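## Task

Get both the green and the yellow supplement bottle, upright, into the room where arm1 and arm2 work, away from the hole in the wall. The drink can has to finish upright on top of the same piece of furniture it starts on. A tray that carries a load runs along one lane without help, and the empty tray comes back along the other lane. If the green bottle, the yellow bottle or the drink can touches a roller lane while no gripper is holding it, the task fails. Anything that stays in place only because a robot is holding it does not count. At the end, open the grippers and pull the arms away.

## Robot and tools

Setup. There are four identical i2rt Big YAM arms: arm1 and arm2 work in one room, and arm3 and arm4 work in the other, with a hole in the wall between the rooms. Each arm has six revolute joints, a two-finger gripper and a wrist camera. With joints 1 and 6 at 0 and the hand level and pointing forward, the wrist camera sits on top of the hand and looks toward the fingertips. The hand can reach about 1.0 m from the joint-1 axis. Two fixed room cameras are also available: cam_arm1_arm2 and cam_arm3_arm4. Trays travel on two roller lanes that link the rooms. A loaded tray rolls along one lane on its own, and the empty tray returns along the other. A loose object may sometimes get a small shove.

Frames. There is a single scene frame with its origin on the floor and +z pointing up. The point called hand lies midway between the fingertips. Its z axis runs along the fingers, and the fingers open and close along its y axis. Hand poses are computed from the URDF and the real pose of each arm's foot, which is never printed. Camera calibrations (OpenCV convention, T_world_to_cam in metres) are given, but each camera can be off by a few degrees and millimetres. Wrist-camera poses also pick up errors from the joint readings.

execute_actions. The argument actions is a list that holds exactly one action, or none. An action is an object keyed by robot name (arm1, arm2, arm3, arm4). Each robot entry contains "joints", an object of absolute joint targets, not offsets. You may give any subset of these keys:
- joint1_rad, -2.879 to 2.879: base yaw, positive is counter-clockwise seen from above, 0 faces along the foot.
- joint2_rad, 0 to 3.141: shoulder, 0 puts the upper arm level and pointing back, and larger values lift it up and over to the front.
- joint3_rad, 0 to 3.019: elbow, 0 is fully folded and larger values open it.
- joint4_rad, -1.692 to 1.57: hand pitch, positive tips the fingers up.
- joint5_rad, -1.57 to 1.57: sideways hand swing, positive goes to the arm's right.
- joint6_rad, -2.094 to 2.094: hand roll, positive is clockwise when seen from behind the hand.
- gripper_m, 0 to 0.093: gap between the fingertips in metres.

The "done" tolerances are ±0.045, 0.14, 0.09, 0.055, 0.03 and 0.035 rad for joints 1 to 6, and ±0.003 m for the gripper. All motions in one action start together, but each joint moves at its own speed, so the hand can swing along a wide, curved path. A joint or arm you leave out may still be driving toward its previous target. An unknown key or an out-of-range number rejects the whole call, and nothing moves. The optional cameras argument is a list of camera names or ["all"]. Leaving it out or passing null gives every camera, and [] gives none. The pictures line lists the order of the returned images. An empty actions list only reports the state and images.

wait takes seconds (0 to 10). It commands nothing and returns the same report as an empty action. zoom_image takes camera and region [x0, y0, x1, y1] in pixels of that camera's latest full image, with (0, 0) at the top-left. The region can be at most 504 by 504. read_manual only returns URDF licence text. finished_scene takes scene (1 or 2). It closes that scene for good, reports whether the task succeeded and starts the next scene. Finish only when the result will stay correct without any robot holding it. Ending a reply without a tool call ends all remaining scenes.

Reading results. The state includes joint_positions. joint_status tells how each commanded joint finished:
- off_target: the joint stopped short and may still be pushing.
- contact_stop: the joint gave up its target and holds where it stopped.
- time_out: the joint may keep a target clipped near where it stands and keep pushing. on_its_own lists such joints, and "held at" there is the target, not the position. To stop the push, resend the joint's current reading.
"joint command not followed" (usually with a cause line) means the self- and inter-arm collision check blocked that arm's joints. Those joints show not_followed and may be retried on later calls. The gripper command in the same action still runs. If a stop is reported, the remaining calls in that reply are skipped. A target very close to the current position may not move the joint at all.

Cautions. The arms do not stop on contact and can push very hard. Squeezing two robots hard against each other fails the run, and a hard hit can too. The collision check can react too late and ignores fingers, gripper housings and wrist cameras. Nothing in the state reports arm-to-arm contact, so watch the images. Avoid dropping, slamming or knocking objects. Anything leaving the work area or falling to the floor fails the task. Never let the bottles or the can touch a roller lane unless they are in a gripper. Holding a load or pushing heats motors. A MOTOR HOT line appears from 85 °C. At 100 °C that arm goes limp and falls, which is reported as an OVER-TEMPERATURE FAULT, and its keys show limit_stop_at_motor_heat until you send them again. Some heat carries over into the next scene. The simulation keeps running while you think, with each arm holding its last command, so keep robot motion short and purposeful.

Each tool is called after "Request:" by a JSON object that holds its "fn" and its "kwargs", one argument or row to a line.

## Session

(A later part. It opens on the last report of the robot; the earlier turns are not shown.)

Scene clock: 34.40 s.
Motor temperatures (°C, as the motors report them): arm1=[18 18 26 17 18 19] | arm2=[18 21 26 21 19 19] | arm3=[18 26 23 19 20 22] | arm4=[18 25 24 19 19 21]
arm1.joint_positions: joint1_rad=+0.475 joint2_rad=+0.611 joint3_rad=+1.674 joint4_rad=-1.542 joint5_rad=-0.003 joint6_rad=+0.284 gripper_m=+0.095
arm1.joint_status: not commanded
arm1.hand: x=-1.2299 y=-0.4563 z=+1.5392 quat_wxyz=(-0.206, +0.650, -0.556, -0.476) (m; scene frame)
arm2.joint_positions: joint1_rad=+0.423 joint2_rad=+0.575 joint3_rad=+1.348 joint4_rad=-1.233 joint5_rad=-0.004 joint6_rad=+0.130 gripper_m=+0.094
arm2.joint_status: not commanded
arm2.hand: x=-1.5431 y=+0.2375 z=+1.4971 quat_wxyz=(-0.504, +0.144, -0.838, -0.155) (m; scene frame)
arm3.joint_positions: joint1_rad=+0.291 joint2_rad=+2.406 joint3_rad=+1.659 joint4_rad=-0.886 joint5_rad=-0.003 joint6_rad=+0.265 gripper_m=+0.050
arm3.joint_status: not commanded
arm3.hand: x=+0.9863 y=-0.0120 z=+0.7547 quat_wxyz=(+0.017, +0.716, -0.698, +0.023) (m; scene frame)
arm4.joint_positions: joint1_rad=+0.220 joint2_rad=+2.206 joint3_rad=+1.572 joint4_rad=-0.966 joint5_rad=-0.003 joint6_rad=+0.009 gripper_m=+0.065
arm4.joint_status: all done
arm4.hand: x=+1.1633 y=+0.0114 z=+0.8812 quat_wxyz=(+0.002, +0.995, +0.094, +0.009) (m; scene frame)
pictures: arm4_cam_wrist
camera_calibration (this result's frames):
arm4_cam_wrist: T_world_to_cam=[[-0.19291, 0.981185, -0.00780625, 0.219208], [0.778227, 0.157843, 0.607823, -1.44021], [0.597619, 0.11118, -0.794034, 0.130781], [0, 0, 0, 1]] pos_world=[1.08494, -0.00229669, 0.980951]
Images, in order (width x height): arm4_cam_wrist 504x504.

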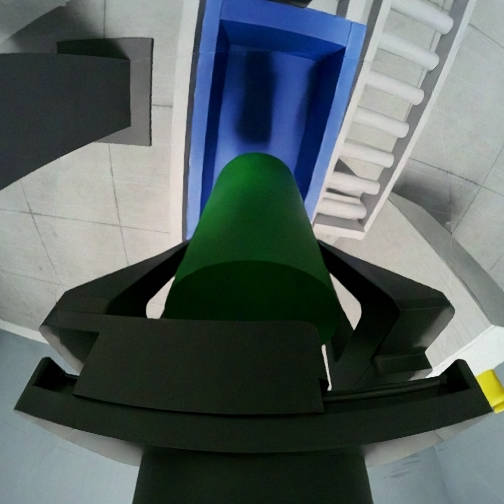

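Request:
{"fn": "execute_actions", "kwargs": {
  "actions": [
    {"arm4":{"joints":{"joint2_rad":2.25,"joint4_rad":-0.9}}}
  ],
  "cameras": []
}}

Request:
{"fn": "execute_actions", "kwargs": {
  "actions": [
    {"arm4":{"joints":{"gripper_m":0.088}}}
  ],
  "cameras": []
}}

Request:
{"fn": "execute_actions", "kwargs": {
  "actions": [
    {"arm4":{"joints":{"joint2_rad":1.95,"joint3_rad":1.75,"joint4_rad":-1.37}}}
  ],
  "cameras": []
}}

Request:
{"fn": "execute_actions", "kwargs": {
  "actions": [
    {"arm4":{"joints":{"joint1_rad":-1.34,"joint2_rad":2.3,"joint3_rad":2.2,"joint4_rad":-1.45,"gripper_m":0.093}}}
  ],
  "cameras": ["arm4_cam_wrist","cam_arm3_arm4"]
}}

Scene clock: 36.03 s.
Motor temperatures (°C, as the motors report them): arm1=[18 18 26 17 18 19] | arm2=[18 21 26 21 19 19] | arm3=[18 26 23 19 20 22] | arm4=[18 25 24 19 19 21]
arm1.joint_positions: joint1_rad=+0.475 joint2_rad=+0.611 joint3_rad=+1.674 joint4_rad=-1.542 joint5_rad=-0.003 joint6_rad=+0.284 gripper_m=+0.095
arm1.joint_status: not commanded
arm1.hand: x=-1.2299 y=-0.4563 z=+1.5392 quat_wxyz=(-0.206, +0.650, -0.556, -0.476) (m; scene frame)
arm2.joint_positions: joint1_rad=+0.423 joint2_rad=+0.575 joint3_rad=+1.348 joint4_rad=-1.233 joint5_rad=-0.004 joint6_rad=+0.130 gripper_m=+0.094
arm2.joint_status: not commanded
arm2.hand: x=-1.5431 y=+0.2375 z=+1.4971 quat_wxyz=(-0.504, +0.144, -0.838, -0.155) (m; scene frame)
arm3.joint_positions: joint1_rad=+0.291 joint2_rad=+2.406 joint3_rad=+1.659 joint4_rad=-0.886 joint5_rad=-0.003 joint6_rad=+0.265 gripper_m=+0.050
arm3.joint_status: not commanded
arm3.hand: x=+0.9863 y=-0.0120 z=+0.7547 quat_wxyz=(+0.017, +0.716, -0.698, +0.023) (m; scene frame)
arm4.joint_positions: joint1_rad=+0.220 joint2_rad=+2.257 joint3_rad=+1.572 joint4_rad=-0.908 joint5_rad=-0.003 joint6_rad=+0.009 gripper_m=+0.065
arm4.joint_status: all done
arm4.hand: x=+1.1599 y=+0.0106 z=+0.8514 quat_wxyz=(+0.003, +0.996, +0.094, +0.005) (m; scene frame)
pictures: none
No camera images: the call's "cameras" was empty. Leave "cameras" out to get every camera's image.

Scene clock: 36.83 s.
Motor temperatures (°C, as the motors report them): arm1=[18 18 26 17 18 19] | arm2=[18 21 26 21 19 19] | arm3=[18 26 23 19 20 22] | arm4=[18 25 24 19 19 21]
arm1.joint_positions: joint1_rad=+0.475 joint2_rad=+0.611 joint3_rad=+1.674 joint4_rad=-1.542 joint5_rad=-0.003 joint6_rad=+0.284 gripper_m=+0.095
arm1.joint_status: not commanded
arm1.hand: x=-1.2299 y=-0.4563 z=+1.5392 quat_wxyz=(-0.206, +0.650, -0.556, -0.476) (m; scene frame)
arm2.joint_positions: joint1_rad=+0.423 joint2_rad=+0.575 joint3_rad=+1.348 joint4_rad=-1.233 joint5_rad=-0.004 joint6_rad=+0.130 gripper_m=+0.094
arm2.joint_status: not commanded
arm2.hand: x=-1.5431 y=+0.2375 z=+1.4971 quat_wxyz=(-0.504, +0.144, -0.838, -0.155) (m; scene frame)
arm3.joint_positions: joint1_rad=+0.290 joint2_rad=+2.406 joint3_rad=+1.659 joint4_rad=-0.886 joint5_rad=-0.004 joint6_rad=+0.265 gripper_m=+0.050
arm3.joint_status: not commanded
arm3.hand: x=+0.9864 y=-0.0119 z=+0.7547 quat_wxyz=(+0.017, +0.716, -0.698, +0.023) (m; scene frame)
arm4.joint_positions: joint1_rad=+0.220 joint2_rad=+2.257 joint3_rad=+1.572 joint4_rad=-0.907 joint5_rad=-0.003 joint6_rad=+0.009 gripper_m=+0.088
arm4.joint_status: all done
arm4.hand: x=+1.1598 y=+0.0106 z=+0.8514 quat_wxyz=(+0.003, +0.996, +0.094, +0.005) (m; scene frame)
pictures: none
No camera images: the call's "cameras" was empty. Leave "cameras" out to get every camera's image.

Scene clock: 38.37 s.
Motor temperatures (°C, as the motors report them): arm1=[18 18 26 17 18 19] | arm2=[18 21 26 21 19 19] | arm3=[18 26 23 19 20 22] | arm4=[18 25 24 19 19 21]
arm1.joint_positions: joint1_rad=+0.475 joint2_rad=+0.611 joint3_rad=+1.674 joint4_rad=-1.542 joint5_rad=-0.003 joint6_rad=+0.284 gripper_m=+0.095
arm1.joint_status: not commanded
arm1.hand: x=-1.2299 y=-0.4563 z=+1.5392 quat_wxyz=(-0.206, +0.650, -0.556, -0.476) (m; scene frame)
arm2.joint_positions: joint1_rad=+0.423 joint2_rad=+0.575 joint3_rad=+1.348 joint4_rad=-1.233 joint5_rad=-0.004 joint6_rad=+0.130 gripper_m=+0.094
arm2.joint_status: not commanded
arm2.hand: x=-1.5431 y=+0.2375 z=+1.4971 quat_wxyz=(-0.504, +0.144, -0.838, -0.155) (m; scene frame)
arm3.joint_positions: joint1_rad=+0.290 joint2_rad=+2.406 joint3_rad=+1.659 joint4_rad=-0.886 joint5_rad=-0.004 joint6_rad=+0.265 gripper_m=+0.050
arm3.joint_status: not commanded
arm3.hand: x=+0.9864 y=-0.0119 z=+0.7547 quat_wxyz=(+0.017, +0.716, -0.698, +0.023) (m; scene frame)
arm4.joint_positions: joint1_rad=+0.220 joint2_rad=+1.952 joint3_rad=+1.744 joint4_rad=-1.363 joint5_rad=-0.003 joint6_rad=+0.009 gripper_m=+0.088
arm4.joint_status: all done
arm4.hand: x=+1.1678 y=+0.0132 z=+1.0901 quat_wxyz=(+0.004, +0.996, +0.094, -0.005) (m; scene frame)
pictures: none
No camera images: the call's "cameras" was empty. Leave "cameras" out to get every camera's image.

Scene clock: 40.33 s.
Motor temperatures (°C, as the motors report them): arm1=[18 18 26 17 18 19] | arm2=[18 21 26 21 19 19] | arm3=[18 26 23 19 20 22] | arm4=[18 25 25 19 19 21]
arm1.joint_positions: joint1_rad=+0.475 joint2_rad=+0.611 joint3_rad=+1.674 joint4_rad=-1.542 joint5_rad=-0.003 joint6_rad=+0.284 gripper_m=+0.095
arm1.joint_status: not commanded
arm1.hand: x=-1.2299 y=-0.4563 z=+1.5392 quat_wxyz=(-0.206, +0.650, -0.556, -0.476) (m; scene frame)
arm2.joint_positions: joint1_rad=+0.423 joint2_rad=+0.575 joint3_rad=+1.348 joint4_rad=-1.233 joint5_rad=-0.004 joint6_rad=+0.130 gripper_m=+0.094
arm2.joint_status: not commanded
arm2.hand: x=-1.5431 y=+0.2375 z=+1.4971 quat_wxyz=(-0.504, +0.144, -0.838, -0.155) (m; scene frame)
arm3.joint_positions: joint1_rad=+0.290 joint2_rad=+2.406 joint3_rad=+1.659 joint4_rad=-0.886 joint5_rad=-0.004 joint6_rad=+0.265 gripper_m=+0.050
arm3.joint_status: not commanded
arm3.hand: x=+0.9864 y=-0.0119 z=+0.7547 quat_wxyz=(+0.017, +0.716, -0.698, +0.023) (m; scene frame)
arm4.joint_positions: joint1_rad=-1.348 joint2_rad=+2.318 joint3_rad=+2.172 joint4_rad=-1.443 joint5_rad=+0.003 joint6_rad=+0.009 gripper_m=+0.093
arm4.joint_status: all done
arm4.hand: x=+1.6159 y=+0.8191 z=+1.0091 quat_wxyz=(+0.010, +0.771, -0.636, +0.005) (m; scene frame)
pictures: arm4_cam_wrist, cam_arm3_arm4
camera_calibration (this result's frames):
arm4_cam_wrist: T_world_to_cam=[[0.980659, 0.195458, -0.0101852, -1.73541], [0.16085, -0.775185, 0.610914, -0.238956], [0.111513, -0.600736, -0.791632, 1.23823], [0, 0, 0, 1]] pos_world=[1.6022, 0.897814, 1.10853]
Images, in order (width x height): arm4_cam_wrist 504x504, cam_arm3_arm4 672x504.

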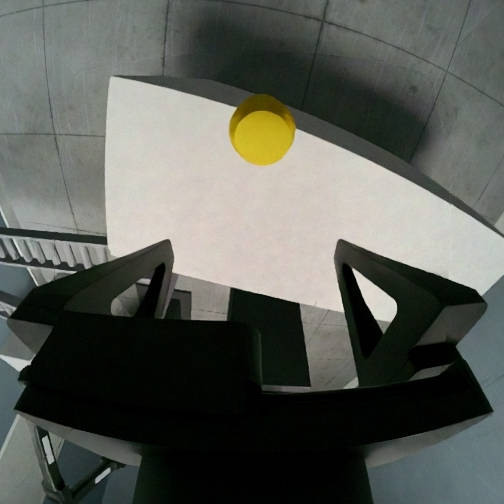

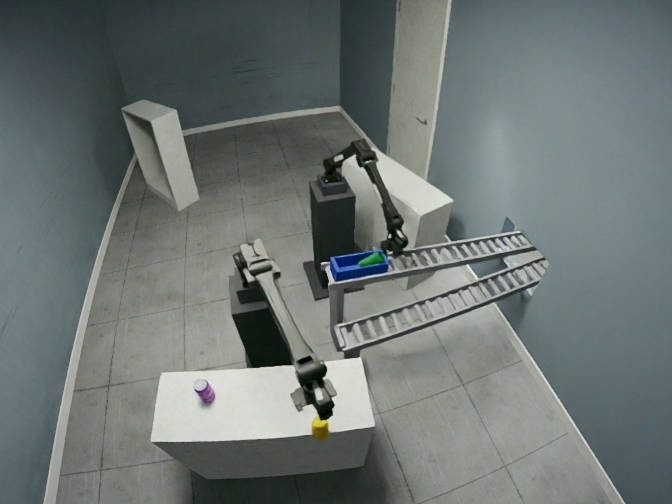

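Request:
{"fn": "execute_actions", "kwargs": {
  "actions": [
    {"arm4":{"joints":{"joint1_rad":-1.355,"joint2_rad":2.42,"joint3_rad":2.26,"joint4_rad":-1.36}}}
  ],
  "cameras": []
}}

Request:
{"fn": "execute_actions", "kwargs": {
  "actions": [
    {"arm4":{"joints":{"joint2_rad":2.56,"joint3_rad":2.23,"joint4_rad":-1.2}}}
  ],
  "cameras": ["arm4_cam_wrist"]
}}

Request:
{"fn": "execute_actions", "kwargs": {
  "actions": [
    {"arm4":{"joints":{"gripper_m":0.03}}}
  ],
  "cameras": []
}}

Scene clock: 42.10 s.
Motor temperatures (°C, as the motors report them): arm1=[18 18 26 17 18 19] | arm2=[18 21 26 21 19 19] | arm3=[18 27 23 19 20 22] | arm4=[18 25 25 19 19 21]
arm1.joint_positions: joint1_rad=+0.475 joint2_rad=+0.611 joint3_rad=+1.674 joint4_rad=-1.542 joint5_rad=-0.003 joint6_rad=+0.284 gripper_m=+0.095
arm1.joint_status: not commanded
arm1.hand: x=-1.2299 y=-0.4563 z=+1.5392 quat_wxyz=(-0.206, +0.650, -0.556, -0.476) (m; scene frame)
arm2.joint_positions: joint1_rad=+0.423 joint2_rad=+0.575 joint3_rad=+1.348 joint4_rad=-1.233 joint5_rad=-0.004 joint6_rad=+0.130 gripper_m=+0.094
arm2.joint_status: not commanded
arm2.hand: x=-1.5431 y=+0.2375 z=+1.4971 quat_wxyz=(-0.504, +0.144, -0.838, -0.155) (m; scene frame)
arm3.joint_positions: joint1_rad=+0.290 joint2_rad=+2.406 joint3_rad=+1.659 joint4_rad=-0.886 joint5_rad=-0.004 joint6_rad=+0.265 gripper_m=+0.050
arm3.joint_status: not commanded
arm3.hand: x=+0.9864 y=-0.0119 z=+0.7547 quat_wxyz=(+0.017, +0.716, -0.698, +0.023) (m; scene frame)
arm4.joint_positions: joint1_rad=-1.348 joint2_rad=+2.419 joint3_rad=+2.225 joint4_rad=-1.368 joint5_rad=+0.003 joint6_rad=+0.009 gripper_m=+0.093
arm4.joint_status: all done
arm4.hand: x=+1.6104 y=+0.8435 z=+0.9586 quat_wxyz=(+0.002, +0.771, -0.636, -0.005) (m; scene frame)
pictures: none
No camera images: the call's "cameras" was empty. Leave "cameras" out to get every camera's image.

Scene clock: 43.23 s.
Motor temperatures (°C, as the motors report them): arm1=[18 18 26 17 18 19] | arm2=[18 21 26 21 19 19] | arm3=[18 27 23 19 20 22] | arm4=[18 25 25 19 19 21]
arm1.joint_positions: joint1_rad=+0.475 joint2_rad=+0.611 joint3_rad=+1.674 joint4_rad=-1.542 joint5_rad=-0.003 joint6_rad=+0.284 gripper_m=+0.095
arm1.joint_status: not commanded
arm1.hand: x=-1.2299 y=-0.4563 z=+1.5392 quat_wxyz=(-0.206, +0.650, -0.556, -0.476) (m; scene frame)
arm2.joint_positions: joint1_rad=+0.423 joint2_rad=+0.575 joint3_rad=+1.348 joint4_rad=-1.233 joint5_rad=-0.004 joint6_rad=+0.130 gripper_m=+0.094
arm2.joint_status: not commanded
arm2.hand: x=-1.5431 y=+0.2375 z=+1.4971 quat_wxyz=(-0.504, +0.144, -0.838, -0.155) (m; scene frame)
arm3.joint_positions: joint1_rad=+0.290 joint2_rad=+2.406 joint3_rad=+1.659 joint4_rad=-0.886 joint5_rad=-0.004 joint6_rad=+0.265 gripper_m=+0.050
arm3.joint_status: not commanded
arm3.hand: x=+0.9864 y=-0.0119 z=+0.7547 quat_wxyz=(+0.017, +0.716, -0.698, +0.023) (m; scene frame)
arm4.joint_positions: joint1_rad=-1.348 joint2_rad=+2.573 joint3_rad=+2.219 joint4_rad=-1.208 joint5_rad=+0.003 joint6_rad=+0.009 gripper_m=+0.093
arm4.joint_status: all done
arm4.hand: x=+1.6072 y=+0.8527 z=+0.8472 quat_wxyz=(+0.002, +0.771, -0.636, -0.005) (m; scene frame)
pictures: arm4_cam_wrist
camera_calibration (this result's frames):
arm4_cam_wrist: T_world_to_cam=[[0.980667, 0.195414, -0.0102752, -1.7349], [0.163745, -0.790724, 0.589867, -0.0861494], [0.107143, -0.580146, -0.807435, 1.13409], [0, 0, 0, 1]] pos_world=[1.59396, 0.928844, 0.948697]
Images, in order (width x height): arm4_cam_wrist 504x504.

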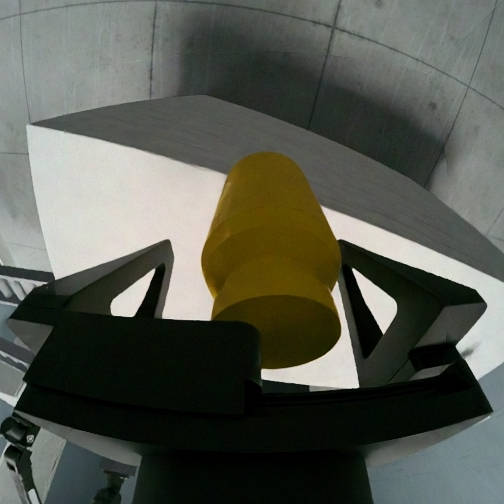

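Scene clock: 43.87 s.
Motor temperatures (°C, as the motors report them): arm1=[18 18 26 17 18 19] | arm2=[18 21 26 21 19 19] | arm3=[18 27 23 19 20 22] | arm4=[18 25 25 19 19 21]
arm1.joint_positions: joint1_rad=+0.475 joint2_rad=+0.611 joint3_rad=+1.674 joint4_rad=-1.542 joint5_rad=-0.003 joint6_rad=+0.284 gripper_m=+0.095
arm1.joint_status: not commanded
arm1.hand: x=-1.2299 y=-0.4563 z=+1.5392 quat_wxyz=(-0.206, +0.650, -0.556, -0.476) (m; scene frame)
arm2.joint_positions: joint1_rad=+0.423 joint2_rad=+0.575 joint3_rad=+1.348 joint4_rad=-1.233 joint5_rad=-0.004 joint6_rad=+0.130 gripper_m=+0.094
arm2.joint_status: not commanded
arm2.hand: x=-1.5431 y=+0.2375 z=+1.4971 quat_wxyz=(-0.504, +0.144, -0.838, -0.155) (m; scene frame)
arm3.joint_positions: joint1_rad=+0.290 joint2_rad=+2.406 joint3_rad=+1.659 joint4_rad=-0.886 joint5_rad=-0.004 joint6_rad=+0.265 gripper_m=+0.050
arm3.joint_status: not commanded
arm3.hand: x=+0.9864 y=-0.0119 z=+0.7547 quat_wxyz=(+0.017, +0.716, -0.698, +0.023) (m; scene frame)
arm4.joint_positions: joint1_rad=-1.349 joint2_rad=+2.573 joint3_rad=+2.219 joint4_rad=-1.208 joint5_rad=+0.002 joint6_rad=+0.009 gripper_m=+0.065
arm4.joint_status: gripper_m off_target (ended at +0.065, target +0.030)
arm4.hand: x=+1.6072 y=+0.8529 z=+0.8472 quat_wxyz=(+0.002, +0.771, -0.636, -0.005) (m; scene frame)
pictures: none
No camera images: the call's "cameras" was empty. Leave "cameras" out to get every camera's image.

Place at x≈1.23.

Request:
{"fn": "execute_actions", "kwargs": {
  "actions": [
    {"arm4":{"joints":{"joint2_rad":1.8,"joint3_rad":1.62,"joint4_rad":-1.39}}}
  ],
  "cameras": []
}}

Request:
{"fn": "execute_actions", "kwargs": {
  "actions": [
    {"arm4":{"joints":{"joint1_rad":0.235}}}
  ],
  "cameras": []
}}

Request:
{"fn": "execute_actions", "kwargs": {
  "actions": [
    {"arm4":{"joints":{"joint2_rad":2.09,"joint3_rad":1.35,"joint4_rad":-0.81}}}
  ],
  "cameras": ["arm4_cam_wrist","cam_arm3_arm4"]
}}

Scene clock: 45.93 s.
Motor temperatures (°C, as the motors report them): arm1=[18 18 26 17 18 19] | arm2=[18 21 26 21 19 19] | arm3=[18 27 23 19 20 22] | arm4=[18 25 25 19 19 21]
arm1.joint_positions: joint1_rad=+0.475 joint2_rad=+0.611 joint3_rad=+1.674 joint4_rad=-1.542 joint5_rad=-0.003 joint6_rad=+0.284 gripper_m=+0.095
arm1.joint_status: not commanded
arm1.hand: x=-1.2299 y=-0.4563 z=+1.5392 quat_wxyz=(-0.206, +0.650, -0.556, -0.476) (m; scene frame)
arm2.joint_positions: joint1_rad=+0.423 joint2_rad=+0.575 joint3_rad=+1.348 joint4_rad=-1.233 joint5_rad=-0.004 joint6_rad=+0.130 gripper_m=+0.094
arm2.joint_status: not commanded
arm2.hand: x=-1.5431 y=+0.2375 z=+1.4971 quat_wxyz=(-0.504, +0.144, -0.838, -0.155) (m; scene frame)
arm3.joint_positions: joint1_rad=+0.290 joint2_rad=+2.406 joint3_rad=+1.659 joint4_rad=-0.886 joint5_rad=-0.004 joint6_rad=+0.265 gripper_m=+0.050
arm3.joint_status: not commanded
arm3.hand: x=+0.9864 y=-0.0119 z=+0.7547 quat_wxyz=(+0.017, +0.716, -0.698, +0.023) (m; scene frame)
arm4.joint_positions: joint1_rad=-1.349 joint2_rad=+1.805 joint3_rad=+1.614 joint4_rad=-1.385 joint5_rad=+0.002 joint6_rad=+0.009 gripper_m=+0.065
arm4.joint_status: all done
arm4.hand: x=+1.6476 y=+0.6696 z=+1.1132 quat_wxyz=(+0.007, +0.771, -0.636, +0.001) (m; scene frame)
pictures: none
No camera images: the call's "cameras" was empty. Leave "cameras" out to get every camera's image.

Scene clock: 47.80 s.
Motor temperatures (°C, as the motors report them): arm1=[18 18 26 17 18 19] | arm2=[18 21 26 21 19 19] | arm3=[18 27 23 19 20 22] | arm4=[18 25 25 19 19 21]
arm1.joint_positions: joint1_rad=+0.475 joint2_rad=+0.611 joint3_rad=+1.674 joint4_rad=-1.542 joint5_rad=-0.003 joint6_rad=+0.284 gripper_m=+0.095
arm1.joint_status: not commanded
arm1.hand: x=-1.2299 y=-0.4563 z=+1.5392 quat_wxyz=(-0.206, +0.650, -0.556, -0.476) (m; scene frame)
arm2.joint_positions: joint1_rad=+0.423 joint2_rad=+0.575 joint3_rad=+1.348 joint4_rad=-1.233 joint5_rad=-0.004 joint6_rad=+0.130 gripper_m=+0.094
arm2.joint_status: not commanded
arm2.hand: x=-1.5431 y=+0.2375 z=+1.4971 quat_wxyz=(-0.504, +0.144, -0.838, -0.155) (m; scene frame)
arm3.joint_positions: joint1_rad=+0.290 joint2_rad=+2.406 joint3_rad=+1.659 joint4_rad=-0.886 joint5_rad=-0.004 joint6_rad=+0.265 gripper_m=+0.050
arm3.joint_status: not commanded
arm3.hand: x=+0.9864 y=-0.0119 z=+0.7547 quat_wxyz=(+0.017, +0.716, -0.698, +0.023) (m; scene frame)
arm4.joint_positions: joint1_rad=+0.242 joint2_rad=+1.810 joint3_rad=+1.614 joint4_rad=-1.385 joint5_rad=-0.003 joint6_rad=+0.009 gripper_m=+0.065
arm4.joint_status: all done
arm4.hand: x=+1.2195 y=+0.0113 z=+1.1199 quat_wxyz=(+0.003, +0.994, +0.105, -0.001) (m; scene frame)
pictures: none
No camera images: the call's "cameras" was empty. Leave "cameras" out to get every camera's image.

Scene clock: 49.07 s.
Motor temperatures (°C, as the motors report them): arm1=[18 18 26 17 18 19] | arm2=[18 21 26 21 19 19] | arm3=[18 27 23 19 20 22] | arm4=[18 25 25 19 19 21]
arm1.joint_positions: joint1_rad=+0.475 joint2_rad=+0.611 joint3_rad=+1.674 joint4_rad=-1.542 joint5_rad=-0.003 joint6_rad=+0.284 gripper_m=+0.095
arm1.joint_status: not commanded
arm1.hand: x=-1.2299 y=-0.4563 z=+1.5392 quat_wxyz=(-0.206, +0.650, -0.556, -0.476) (m; scene frame)
arm2.joint_positions: joint1_rad=+0.423 joint2_rad=+0.575 joint3_rad=+1.348 joint4_rad=-1.233 joint5_rad=-0.004 joint6_rad=+0.130 gripper_m=+0.094
arm2.joint_status: not commanded
arm2.hand: x=-1.5431 y=+0.2375 z=+1.4971 quat_wxyz=(-0.504, +0.144, -0.838, -0.155) (m; scene frame)
arm3.joint_positions: joint1_rad=+0.290 joint2_rad=+2.406 joint3_rad=+1.659 joint4_rad=-0.886 joint5_rad=-0.003 joint6_rad=+0.265 gripper_m=+0.050
arm3.joint_status: not commanded
arm3.hand: x=+0.9865 y=-0.0119 z=+0.7547 quat_wxyz=(+0.017, +0.716, -0.698, +0.023) (m; scene frame)
arm4.joint_positions: joint1_rad=+0.241 joint2_rad=+2.106 joint3_rad=+1.334 joint4_rad=-0.817 joint5_rad=-0.002 joint6_rad=+0.008 gripper_m=+0.065
arm4.joint_status: all done
arm4.hand: x=+1.2235 y=+0.0121 z=+0.8670 quat_wxyz=(+0.003, +0.994, +0.105, +0.004) (m; scene frame)
pictures: arm4_cam_wrist, cam_arm3_arm4
camera_calibration (this result's frames):
arm4_cam_wrist: T_world_to_cam=[[-0.213494, 0.976918, -0.00721942, 0.254785], [0.7814, 0.175192, 0.598933, -1.4749], [0.586373, 0.122228, -0.800766, 0.102842], [0, 0, 0, 1]] pos_world=[1.14658, -0.00308202, 0.967561]
Images, in order (width x height): arm4_cam_wrist 504x504, cam_arm3_arm4 672x504.

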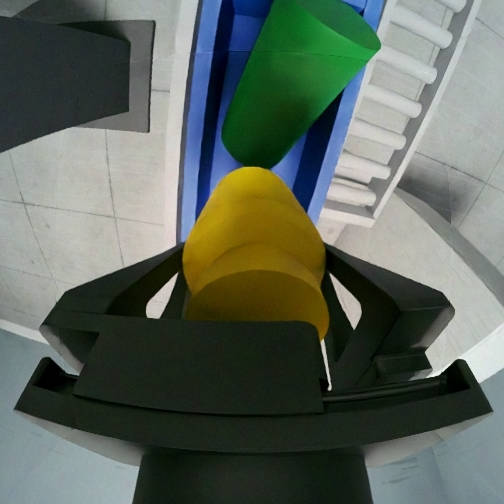

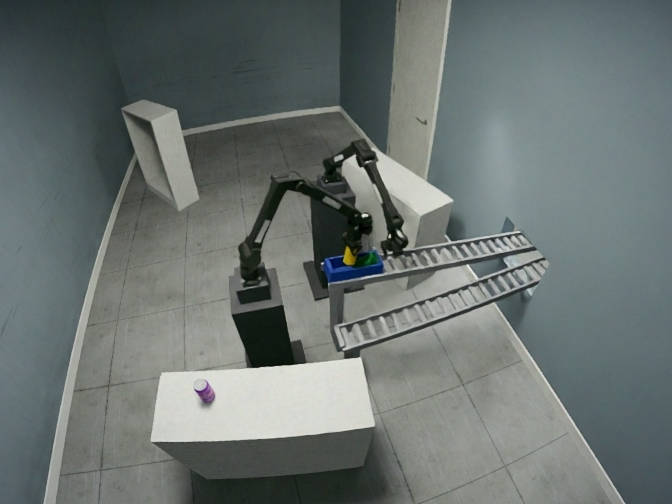

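Request:
{"fn": "execute_actions", "kwargs": {
  "actions": [
    {"arm4":{"joints":{"joint2_rad":2.12,"joint4_rad":-0.78}}}
  ],
  "cameras": []
}}

Request:
{"fn": "execute_actions", "kwargs": {
  "actions": [
    {"arm4":{"joints":{"gripper_m":0.088}}}
  ],
  "cameras": []
}}

Request:
{"fn": "execute_actions", "kwargs": {
  "actions": [
    {"arm4":{"joints":{"joint2_rad":1.75,"joint3_rad":1.6,"joint4_rad":-1.42}},"arm3":{"joints":{"joint2_rad":1.9,"joint4_rad":-1.35}},"arm2":{"joints":{"joint1_rad":-0.25,"joint2_rad":1.8,"joint3_rad":1.66,"joint4_rad":-1.43,"joint6_rad":0}}}
  ],
  "cameras": []
}}

Request:
{"fn": "wait", "kwargs": {
  "seconds": 10
}}

Request:
{"fn": "wait", "kwargs": {
  "seconds": 6
}}

Scene clock: 50.30 s.
Motor temperatures (°C, as the motors report them): arm1=[18 18 26 17 18 19] | arm2=[18 21 26 21 19 19] | arm3=[18 27 23 19 20 22] | arm4=[18 25 25 19 19 21]
arm1.joint_positions: joint1_rad=+0.475 joint2_rad=+0.611 joint3_rad=+1.674 joint4_rad=-1.542 joint5_rad=-0.003 joint6_rad=+0.284 gripper_m=+0.095
arm1.joint_status: not commanded
arm1.hand: x=-1.2299 y=-0.4563 z=+1.5392 quat_wxyz=(-0.206, +0.650, -0.556, -0.476) (m; scene frame)
arm2.joint_positions: joint1_rad=+0.423 joint2_rad=+0.575 joint3_rad=+1.348 joint4_rad=-1.233 joint5_rad=-0.004 joint6_rad=+0.130 gripper_m=+0.094
arm2.joint_status: not commanded
arm2.hand: x=-1.5431 y=+0.2375 z=+1.4971 quat_wxyz=(-0.504, +0.144, -0.838, -0.155) (m; scene frame)
arm3.joint_positions: joint1_rad=+0.290 joint2_rad=+2.406 joint3_rad=+1.659 joint4_rad=-0.885 joint5_rad=-0.004 joint6_rad=+0.265 gripper_m=+0.050
arm3.joint_status: not commanded
arm3.hand: x=+0.9865 y=-0.0116 z=+0.7549 quat_wxyz=(+0.017, +0.715, -0.698, +0.023) (m; scene frame)
arm4.joint_positions: joint1_rad=+0.241 joint2_rad=+2.114 joint3_rad=+1.334 joint4_rad=-0.789 joint5_rad=-0.002 joint6_rad=+0.008 gripper_m=+0.065
arm4.joint_status: all done
arm4.hand: x=+1.2183 y=+0.0109 z=+0.8630 quat_wxyz=(+0.004, +0.994, +0.105, -0.007) (m; scene frame)
pictures: none
No camera images: the call's "cameras" was empty. Leave "cameras" out to get every camera's image.

Scene clock: 51.00 s.
Motor temperatures (°C, as the motors report them): arm1=[18 18 26 17 18 19] | arm2=[18 21 26 21 19 19] | arm3=[18 27 23 19 20 22] | arm4=[18 25 24 19 19 21]
arm1.joint_positions: joint1_rad=+0.475 joint2_rad=+0.611 joint3_rad=+1.674 joint4_rad=-1.542 joint5_rad=-0.003 joint6_rad=+0.284 gripper_m=+0.095
arm1.joint_status: not commanded
arm1.hand: x=-1.2299 y=-0.4563 z=+1.5392 quat_wxyz=(-0.206, +0.650, -0.556, -0.476) (m; scene frame)
arm2.joint_positions: joint1_rad=+0.423 joint2_rad=+0.575 joint3_rad=+1.348 joint4_rad=-1.233 joint5_rad=-0.004 joint6_rad=+0.130 gripper_m=+0.094
arm2.joint_status: not commanded
arm2.hand: x=-1.5431 y=+0.2375 z=+1.4971 quat_wxyz=(-0.504, +0.144, -0.838, -0.155) (m; scene frame)
arm3.joint_positions: joint1_rad=+0.290 joint2_rad=+2.406 joint3_rad=+1.659 joint4_rad=-0.885 joint5_rad=-0.003 joint6_rad=+0.265 gripper_m=+0.050
arm3.joint_status: not commanded
arm3.hand: x=+0.9867 y=-0.0115 z=+0.7549 quat_wxyz=(+0.017, +0.715, -0.698, +0.023) (m; scene frame)
arm4.joint_positions: joint1_rad=+0.241 joint2_rad=+2.114 joint3_rad=+1.334 joint4_rad=-0.788 joint5_rad=-0.002 joint6_rad=+0.008 gripper_m=+0.088
arm4.joint_status: all done
arm4.hand: x=+1.2181 y=+0.0108 z=+0.8630 quat_wxyz=(+0.004, +0.994, +0.105, -0.007) (m; scene frame)
pictures: none
No camera images: the call's "cameras" was empty. Leave "cameras" out to get every camera's image.

Scene clock: 52.60 s.
Motor temperatures (°C, as the motors report them): arm1=[18 18 26 17 18 19] | arm2=[18 21 26 21 19 19] | arm3=[18 27 23 19 20 22] | arm4=[18 25 25 19 19 21]
arm1.joint_positions: joint1_rad=+0.475 joint2_rad=+0.611 joint3_rad=+1.674 joint4_rad=-1.542 joint5_rad=-0.003 joint6_rad=+0.284 gripper_m=+0.095
arm1.joint_status: not commanded
arm1.hand: x=-1.2299 y=-0.4563 z=+1.5392 quat_wxyz=(-0.206, +0.650, -0.556, -0.476) (m; scene frame)
arm2.joint_positions: joint1_rad=-0.257 joint2_rad=+1.817 joint3_rad=+1.640 joint4_rad=-1.417 joint5_rad=-0.004 joint6_rad=+0.010 gripper_m=+0.094
arm2.joint_status: all done
arm2.hand: x=-1.2144 y=+0.0139 z=+1.1160 quat_wxyz=(+0.010, -0.112, -0.994, -0.002) (m; scene frame)
arm3.joint_positions: joint1_rad=+0.290 joint2_rad=+1.901 joint3_rad=+1.669 joint4_rad=-1.333 joint5_rad=-0.003 joint6_rad=+0.265 gripper_m=+0.050
arm3.joint_status: all done
arm3.hand: x=+0.9971 y=-0.0427 z=+1.0586 quat_wxyz=(+0.000, +0.716, -0.698, -0.007) (m; scene frame)
arm4.joint_positions: joint1_rad=+0.241 joint2_rad=+1.756 joint3_rad=+1.597 joint4_rad=-1.413 joint5_rad=-0.002 joint6_rad=+0.008 gripper_m=+0.088
arm4.joint_status: all done
arm4.hand: x=+1.2337 y=+0.0155 z=+1.1413 quat_wxyz=(+0.004, +0.994, +0.105, -0.005) (m; scene frame)
pictures: none
No camera images: the call's "cameras" was empty. Leave "cameras" out to get every camera's image.

Scene clock: 62.60 s.
Motor temperatures (°C, as the motors report them): arm1=[18 18 26 17 18 19] | arm2=[18 22 27 21 19 19] | arm3=[18 27 24 19 20 22] | arm4=[18 25 25 19 19 21]
arm1.joint_positions: joint1_rad=+0.475 joint2_rad=+0.611 joint3_rad=+1.674 joint4_rad=-1.542 joint5_rad=-0.003 joint6_rad=+0.284 gripper_m=+0.095
arm1.joint_status: not commanded
arm1.hand: x=-1.2299 y=-0.4563 z=+1.5392 quat_wxyz=(-0.206, +0.650, -0.556, -0.476) (m; scene frame)
arm2.joint_positions: joint1_rad=-0.257 joint2_rad=+1.817 joint3_rad=+1.640 joint4_rad=-1.417 joint5_rad=-0.004 joint6_rad=+0.010 gripper_m=+0.094
arm2.joint_status: all done
arm2.hand: x=-1.2144 y=+0.0139 z=+1.1160 quat_wxyz=(+0.010, -0.112, -0.994, -0.002) (m; scene frame)
arm3.joint_positions: joint1_rad=+0.290 joint2_rad=+1.901 joint3_rad=+1.669 joint4_rad=-1.333 joint5_rad=-0.003 joint6_rad=+0.265 gripper_m=+0.050
arm3.joint_status: all done
arm3.hand: x=+0.9971 y=-0.0427 z=+1.0586 quat_wxyz=(+0.000, +0.716, -0.698, -0.007) (m; scene frame)
arm4.joint_positions: joint1_rad=+0.241 joint2_rad=+1.756 joint3_rad=+1.597 joint4_rad=-1.413 joint5_rad=-0.002 joint6_rad=+0.008 gripper_m=+0.088
arm4.joint_status: all done
arm4.hand: x=+1.2337 y=+0.0155 z=+1.1413 quat_wxyz=(+0.004, +0.994, +0.105, -0.005) (m; scene frame)
wait: 10.00 s; at rest by 0.27 s
pictures: arm1_cam_wrist, arm2_cam_wrist, arm3_cam_wrist, arm4_cam_wrist, cam_arm1_arm2, cam_arm3_arm4
camera_calibration (this result's frames):
arm1_cam_wrist: T_world_to_cam=[[0.913698, 0.309563, -0.263301, 1.67339], [0.184157, -0.892943, -0.410778, 0.455559], [-0.362274, 0.326838, -0.872889, 1.1705], [0, 0, 0, 1]] pos_world=[-1.18883, -0.493796, 1.64946]
arm2_cam_wrist: T_world_to_cam=[[-0.231715, -0.972773, -0.00460119, -0.261568], [-0.771379, 0.180857, 0.610135, -1.62162], [-0.592691, 0.144926, -0.792284, 0.287664], [0, 0, 0, 1]] pos_world=[-1.141, -0.00285569, 1.21611]
arm3_cam_wrist: T_world_to_cam=[[0.999402, 0.0319375, -0.0132167, -0.983004], [0.0335471, -0.804195, 0.593419, -0.693872], [0.00832351, -0.593507, -0.804785, 0.941106], [0, 0, 0, 1]] pos_world=[0.997861, 0.0319402, 1.15615]
arm4_cam_wrist: T_world_to_cam=[[-0.213548, 0.976905, -0.00727059, 0.255769], [0.791116, 0.177292, 0.585408, -1.64435], [0.573178, 0.119261, -0.810706, 0.343758], [0, 0, 0, 1]] pos_world=[1.15846, 0.000670781, 1.24316]
Images, in order (width x height): arm1_cam_wrist 504x504, arm2_cam_wrist 504x504, arm3_cam_wrist 504x504, arm4_cam_wrist 504x504, cam_arm1_arm2 672x504, cam_arm3_arm4 672x504.

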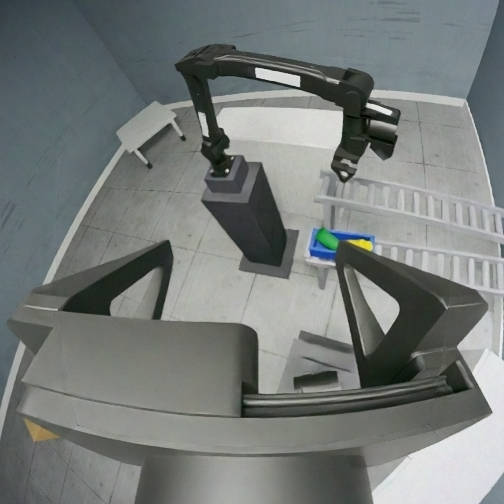

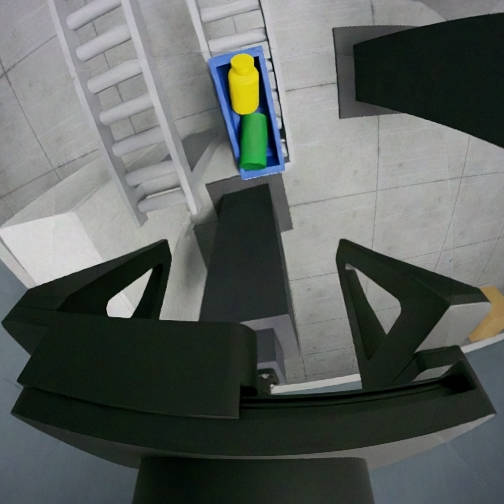

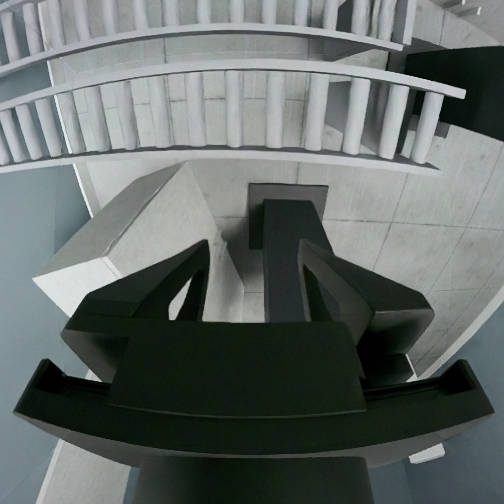

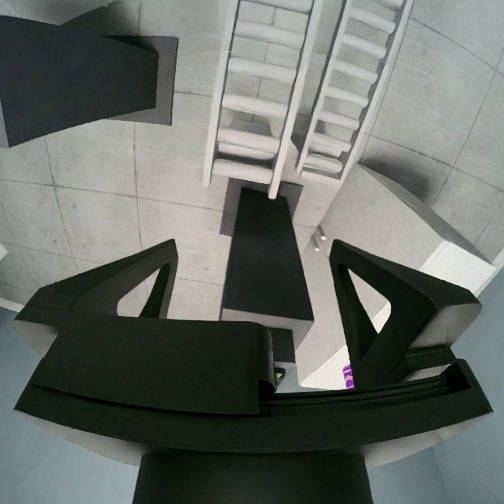

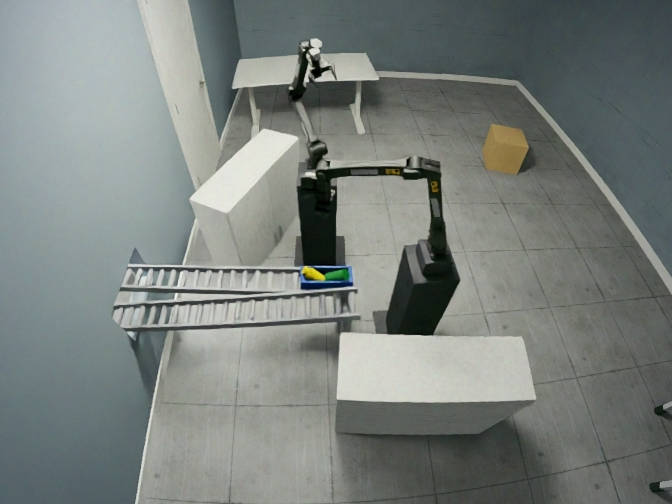

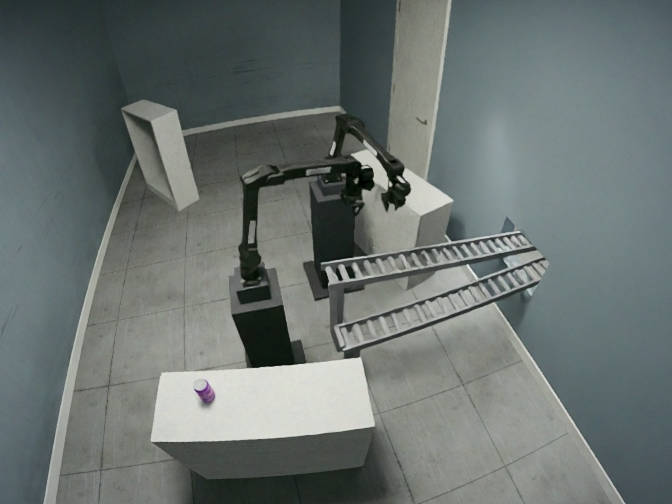

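Scene clock: 68.60 s.
Motor temperatures (°C, as the motors report them): arm1=[18 18 26 17 18 19] | arm2=[18 23 27 21 19 19] | arm3=[18 26 24 19 20 22] | arm4=[18 25 25 19 19 21]
arm1.joint_positions: joint1_rad=+0.475 joint2_rad=+0.611 joint3_rad=+1.674 joint4_rad=-1.542 joint5_rad=-0.003 joint6_rad=+0.284 gripper_m=+0.095
arm1.joint_status: not commanded
arm1.hand: x=-1.2299 y=-0.4563 z=+1.5392 quat_wxyz=(-0.206, +0.650, -0.556, -0.476) (m; scene frame)
arm2.joint_positions: joint1_rad=-0.257 joint2_rad=+1.817 joint3_rad=+1.640 joint4_rad=-1.417 joint5_rad=-0.004 joint6_rad=+0.010 gripper_m=+0.094
arm2.joint_status: all done
arm2.hand: x=-1.2144 y=+0.0139 z=+1.1160 quat_wxyz=(+0.010, -0.112, -0.994, -0.002) (m; scene frame)
arm3.joint_positions: joint1_rad=+0.290 joint2_rad=+1.901 joint3_rad=+1.669 joint4_rad=-1.333 joint5_rad=-0.003 joint6_rad=+0.265 gripper_m=+0.050
arm3.joint_status: all done
arm3.hand: x=+0.9971 y=-0.0427 z=+1.0586 quat_wxyz=(+0.000, +0.716, -0.698, -0.007) (m; scene frame)
arm4.joint_positions: joint1_rad=+0.241 joint2_rad=+1.756 joint3_rad=+1.597 joint4_rad=-1.413 joint5_rad=-0.002 joint6_rad=+0.008 gripper_m=+0.088
arm4.joint_status: all done
arm4.hand: x=+1.2337 y=+0.0155 z=+1.1413 quat_wxyz=(+0.004, +0.994, +0.105, -0.005) (m; scene frame)
wait: 6.00 s; at rest by 0.27 s
pictures: arm1_cam_wrist, arm2_cam_wrist, arm3_cam_wrist, arm4_cam_wrist, cam_arm1_arm2, cam_arm3_arm4
camera_calibration (this result's frames):
arm1_cam_wrist: T_world_to_cam=[[0.913698, 0.309563, -0.263301, 1.67339], [0.184157, -0.892943, -0.410778, 0.455559], [-0.362274, 0.326838, -0.872889, 1.1705], [0, 0, 0, 1]] pos_world=[-1.18883, -0.493796, 1.64946]
arm2_cam_wrist: T_world_to_cam=[[-0.231715, -0.972773, -0.00460119, -0.261568], [-0.771379, 0.180857, 0.610135, -1.62162], [-0.592691, 0.144926, -0.792284, 0.287664], [0, 0, 0, 1]] pos_world=[-1.141, -0.00285569, 1.21611]
arm3_cam_wrist: T_world_to_cam=[[0.999402, 0.0319375, -0.0132167, -0.983004], [0.0335471, -0.804195, 0.593419, -0.693872], [0.00832351, -0.593507, -0.804785, 0.941106], [0, 0, 0, 1]] pos_world=[0.997861, 0.0319402, 1.15615]
arm4_cam_wrist: T_world_to_cam=[[-0.213548, 0.976905, -0.00727059, 0.255769], [0.791116, 0.177292, 0.585408, -1.64435], [0.573178, 0.119261, -0.810706, 0.343758], [0, 0, 0, 1]] pos_world=[1.15846, 0.000670781, 1.24316]
Images, in order (width x height): arm1_cam_wrist 504x504, arm2_cam_wrist 504x504, arm3_cam_wrist 504x504, arm4_cam_wrist 504x504, cam_arm1_arm2 672x504, cam_arm3_arm4 672x504.

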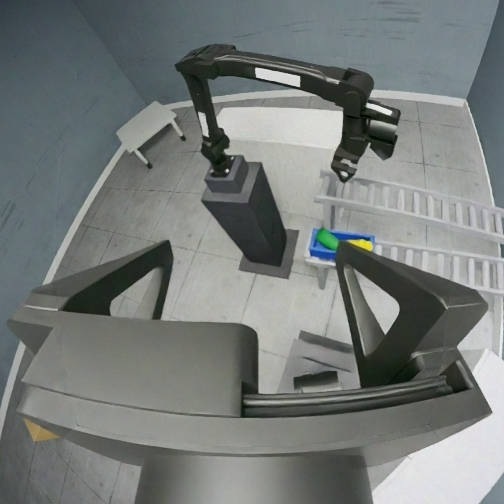

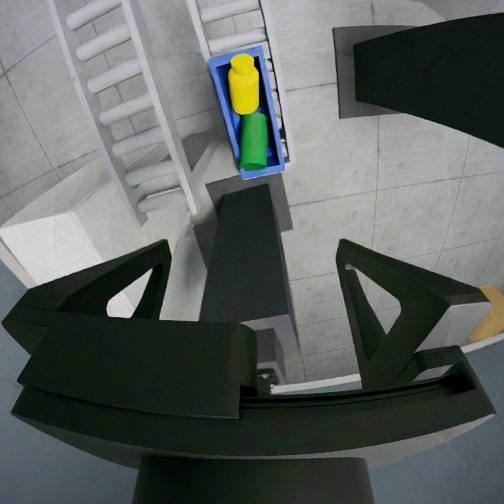

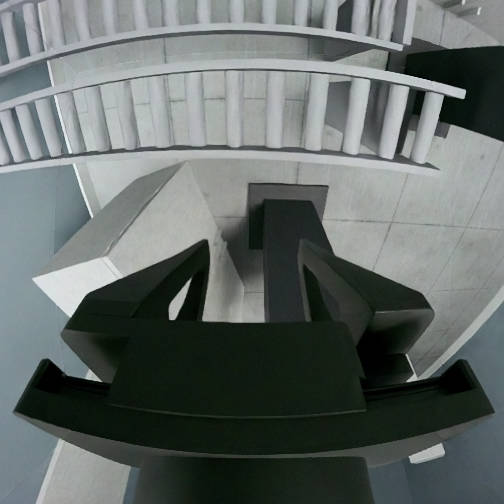

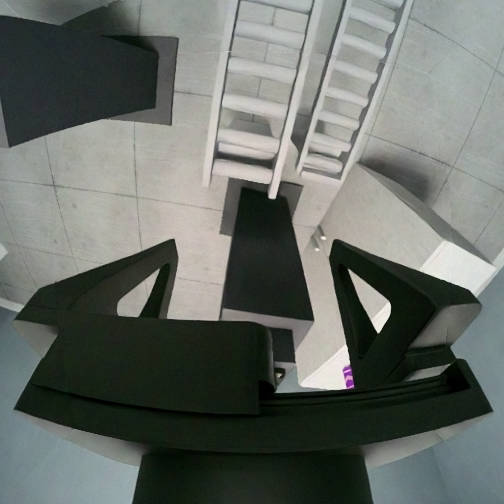

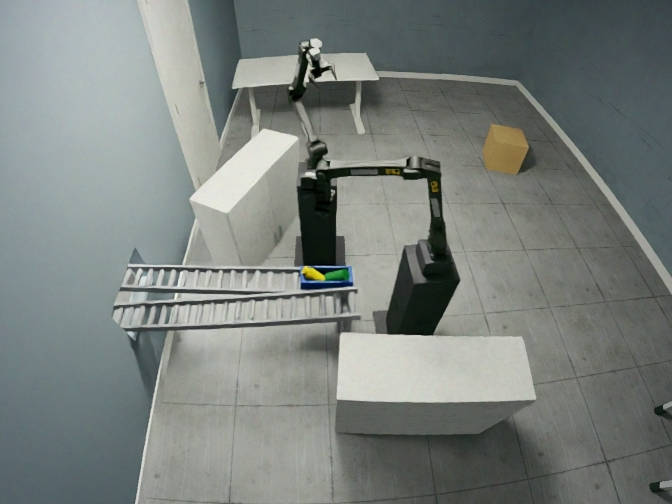

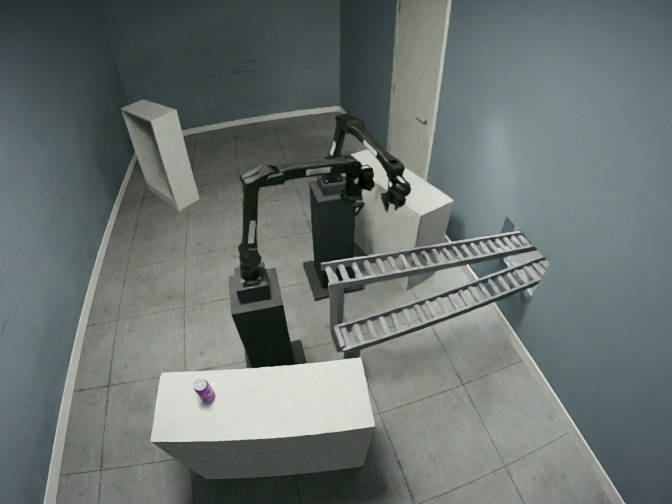

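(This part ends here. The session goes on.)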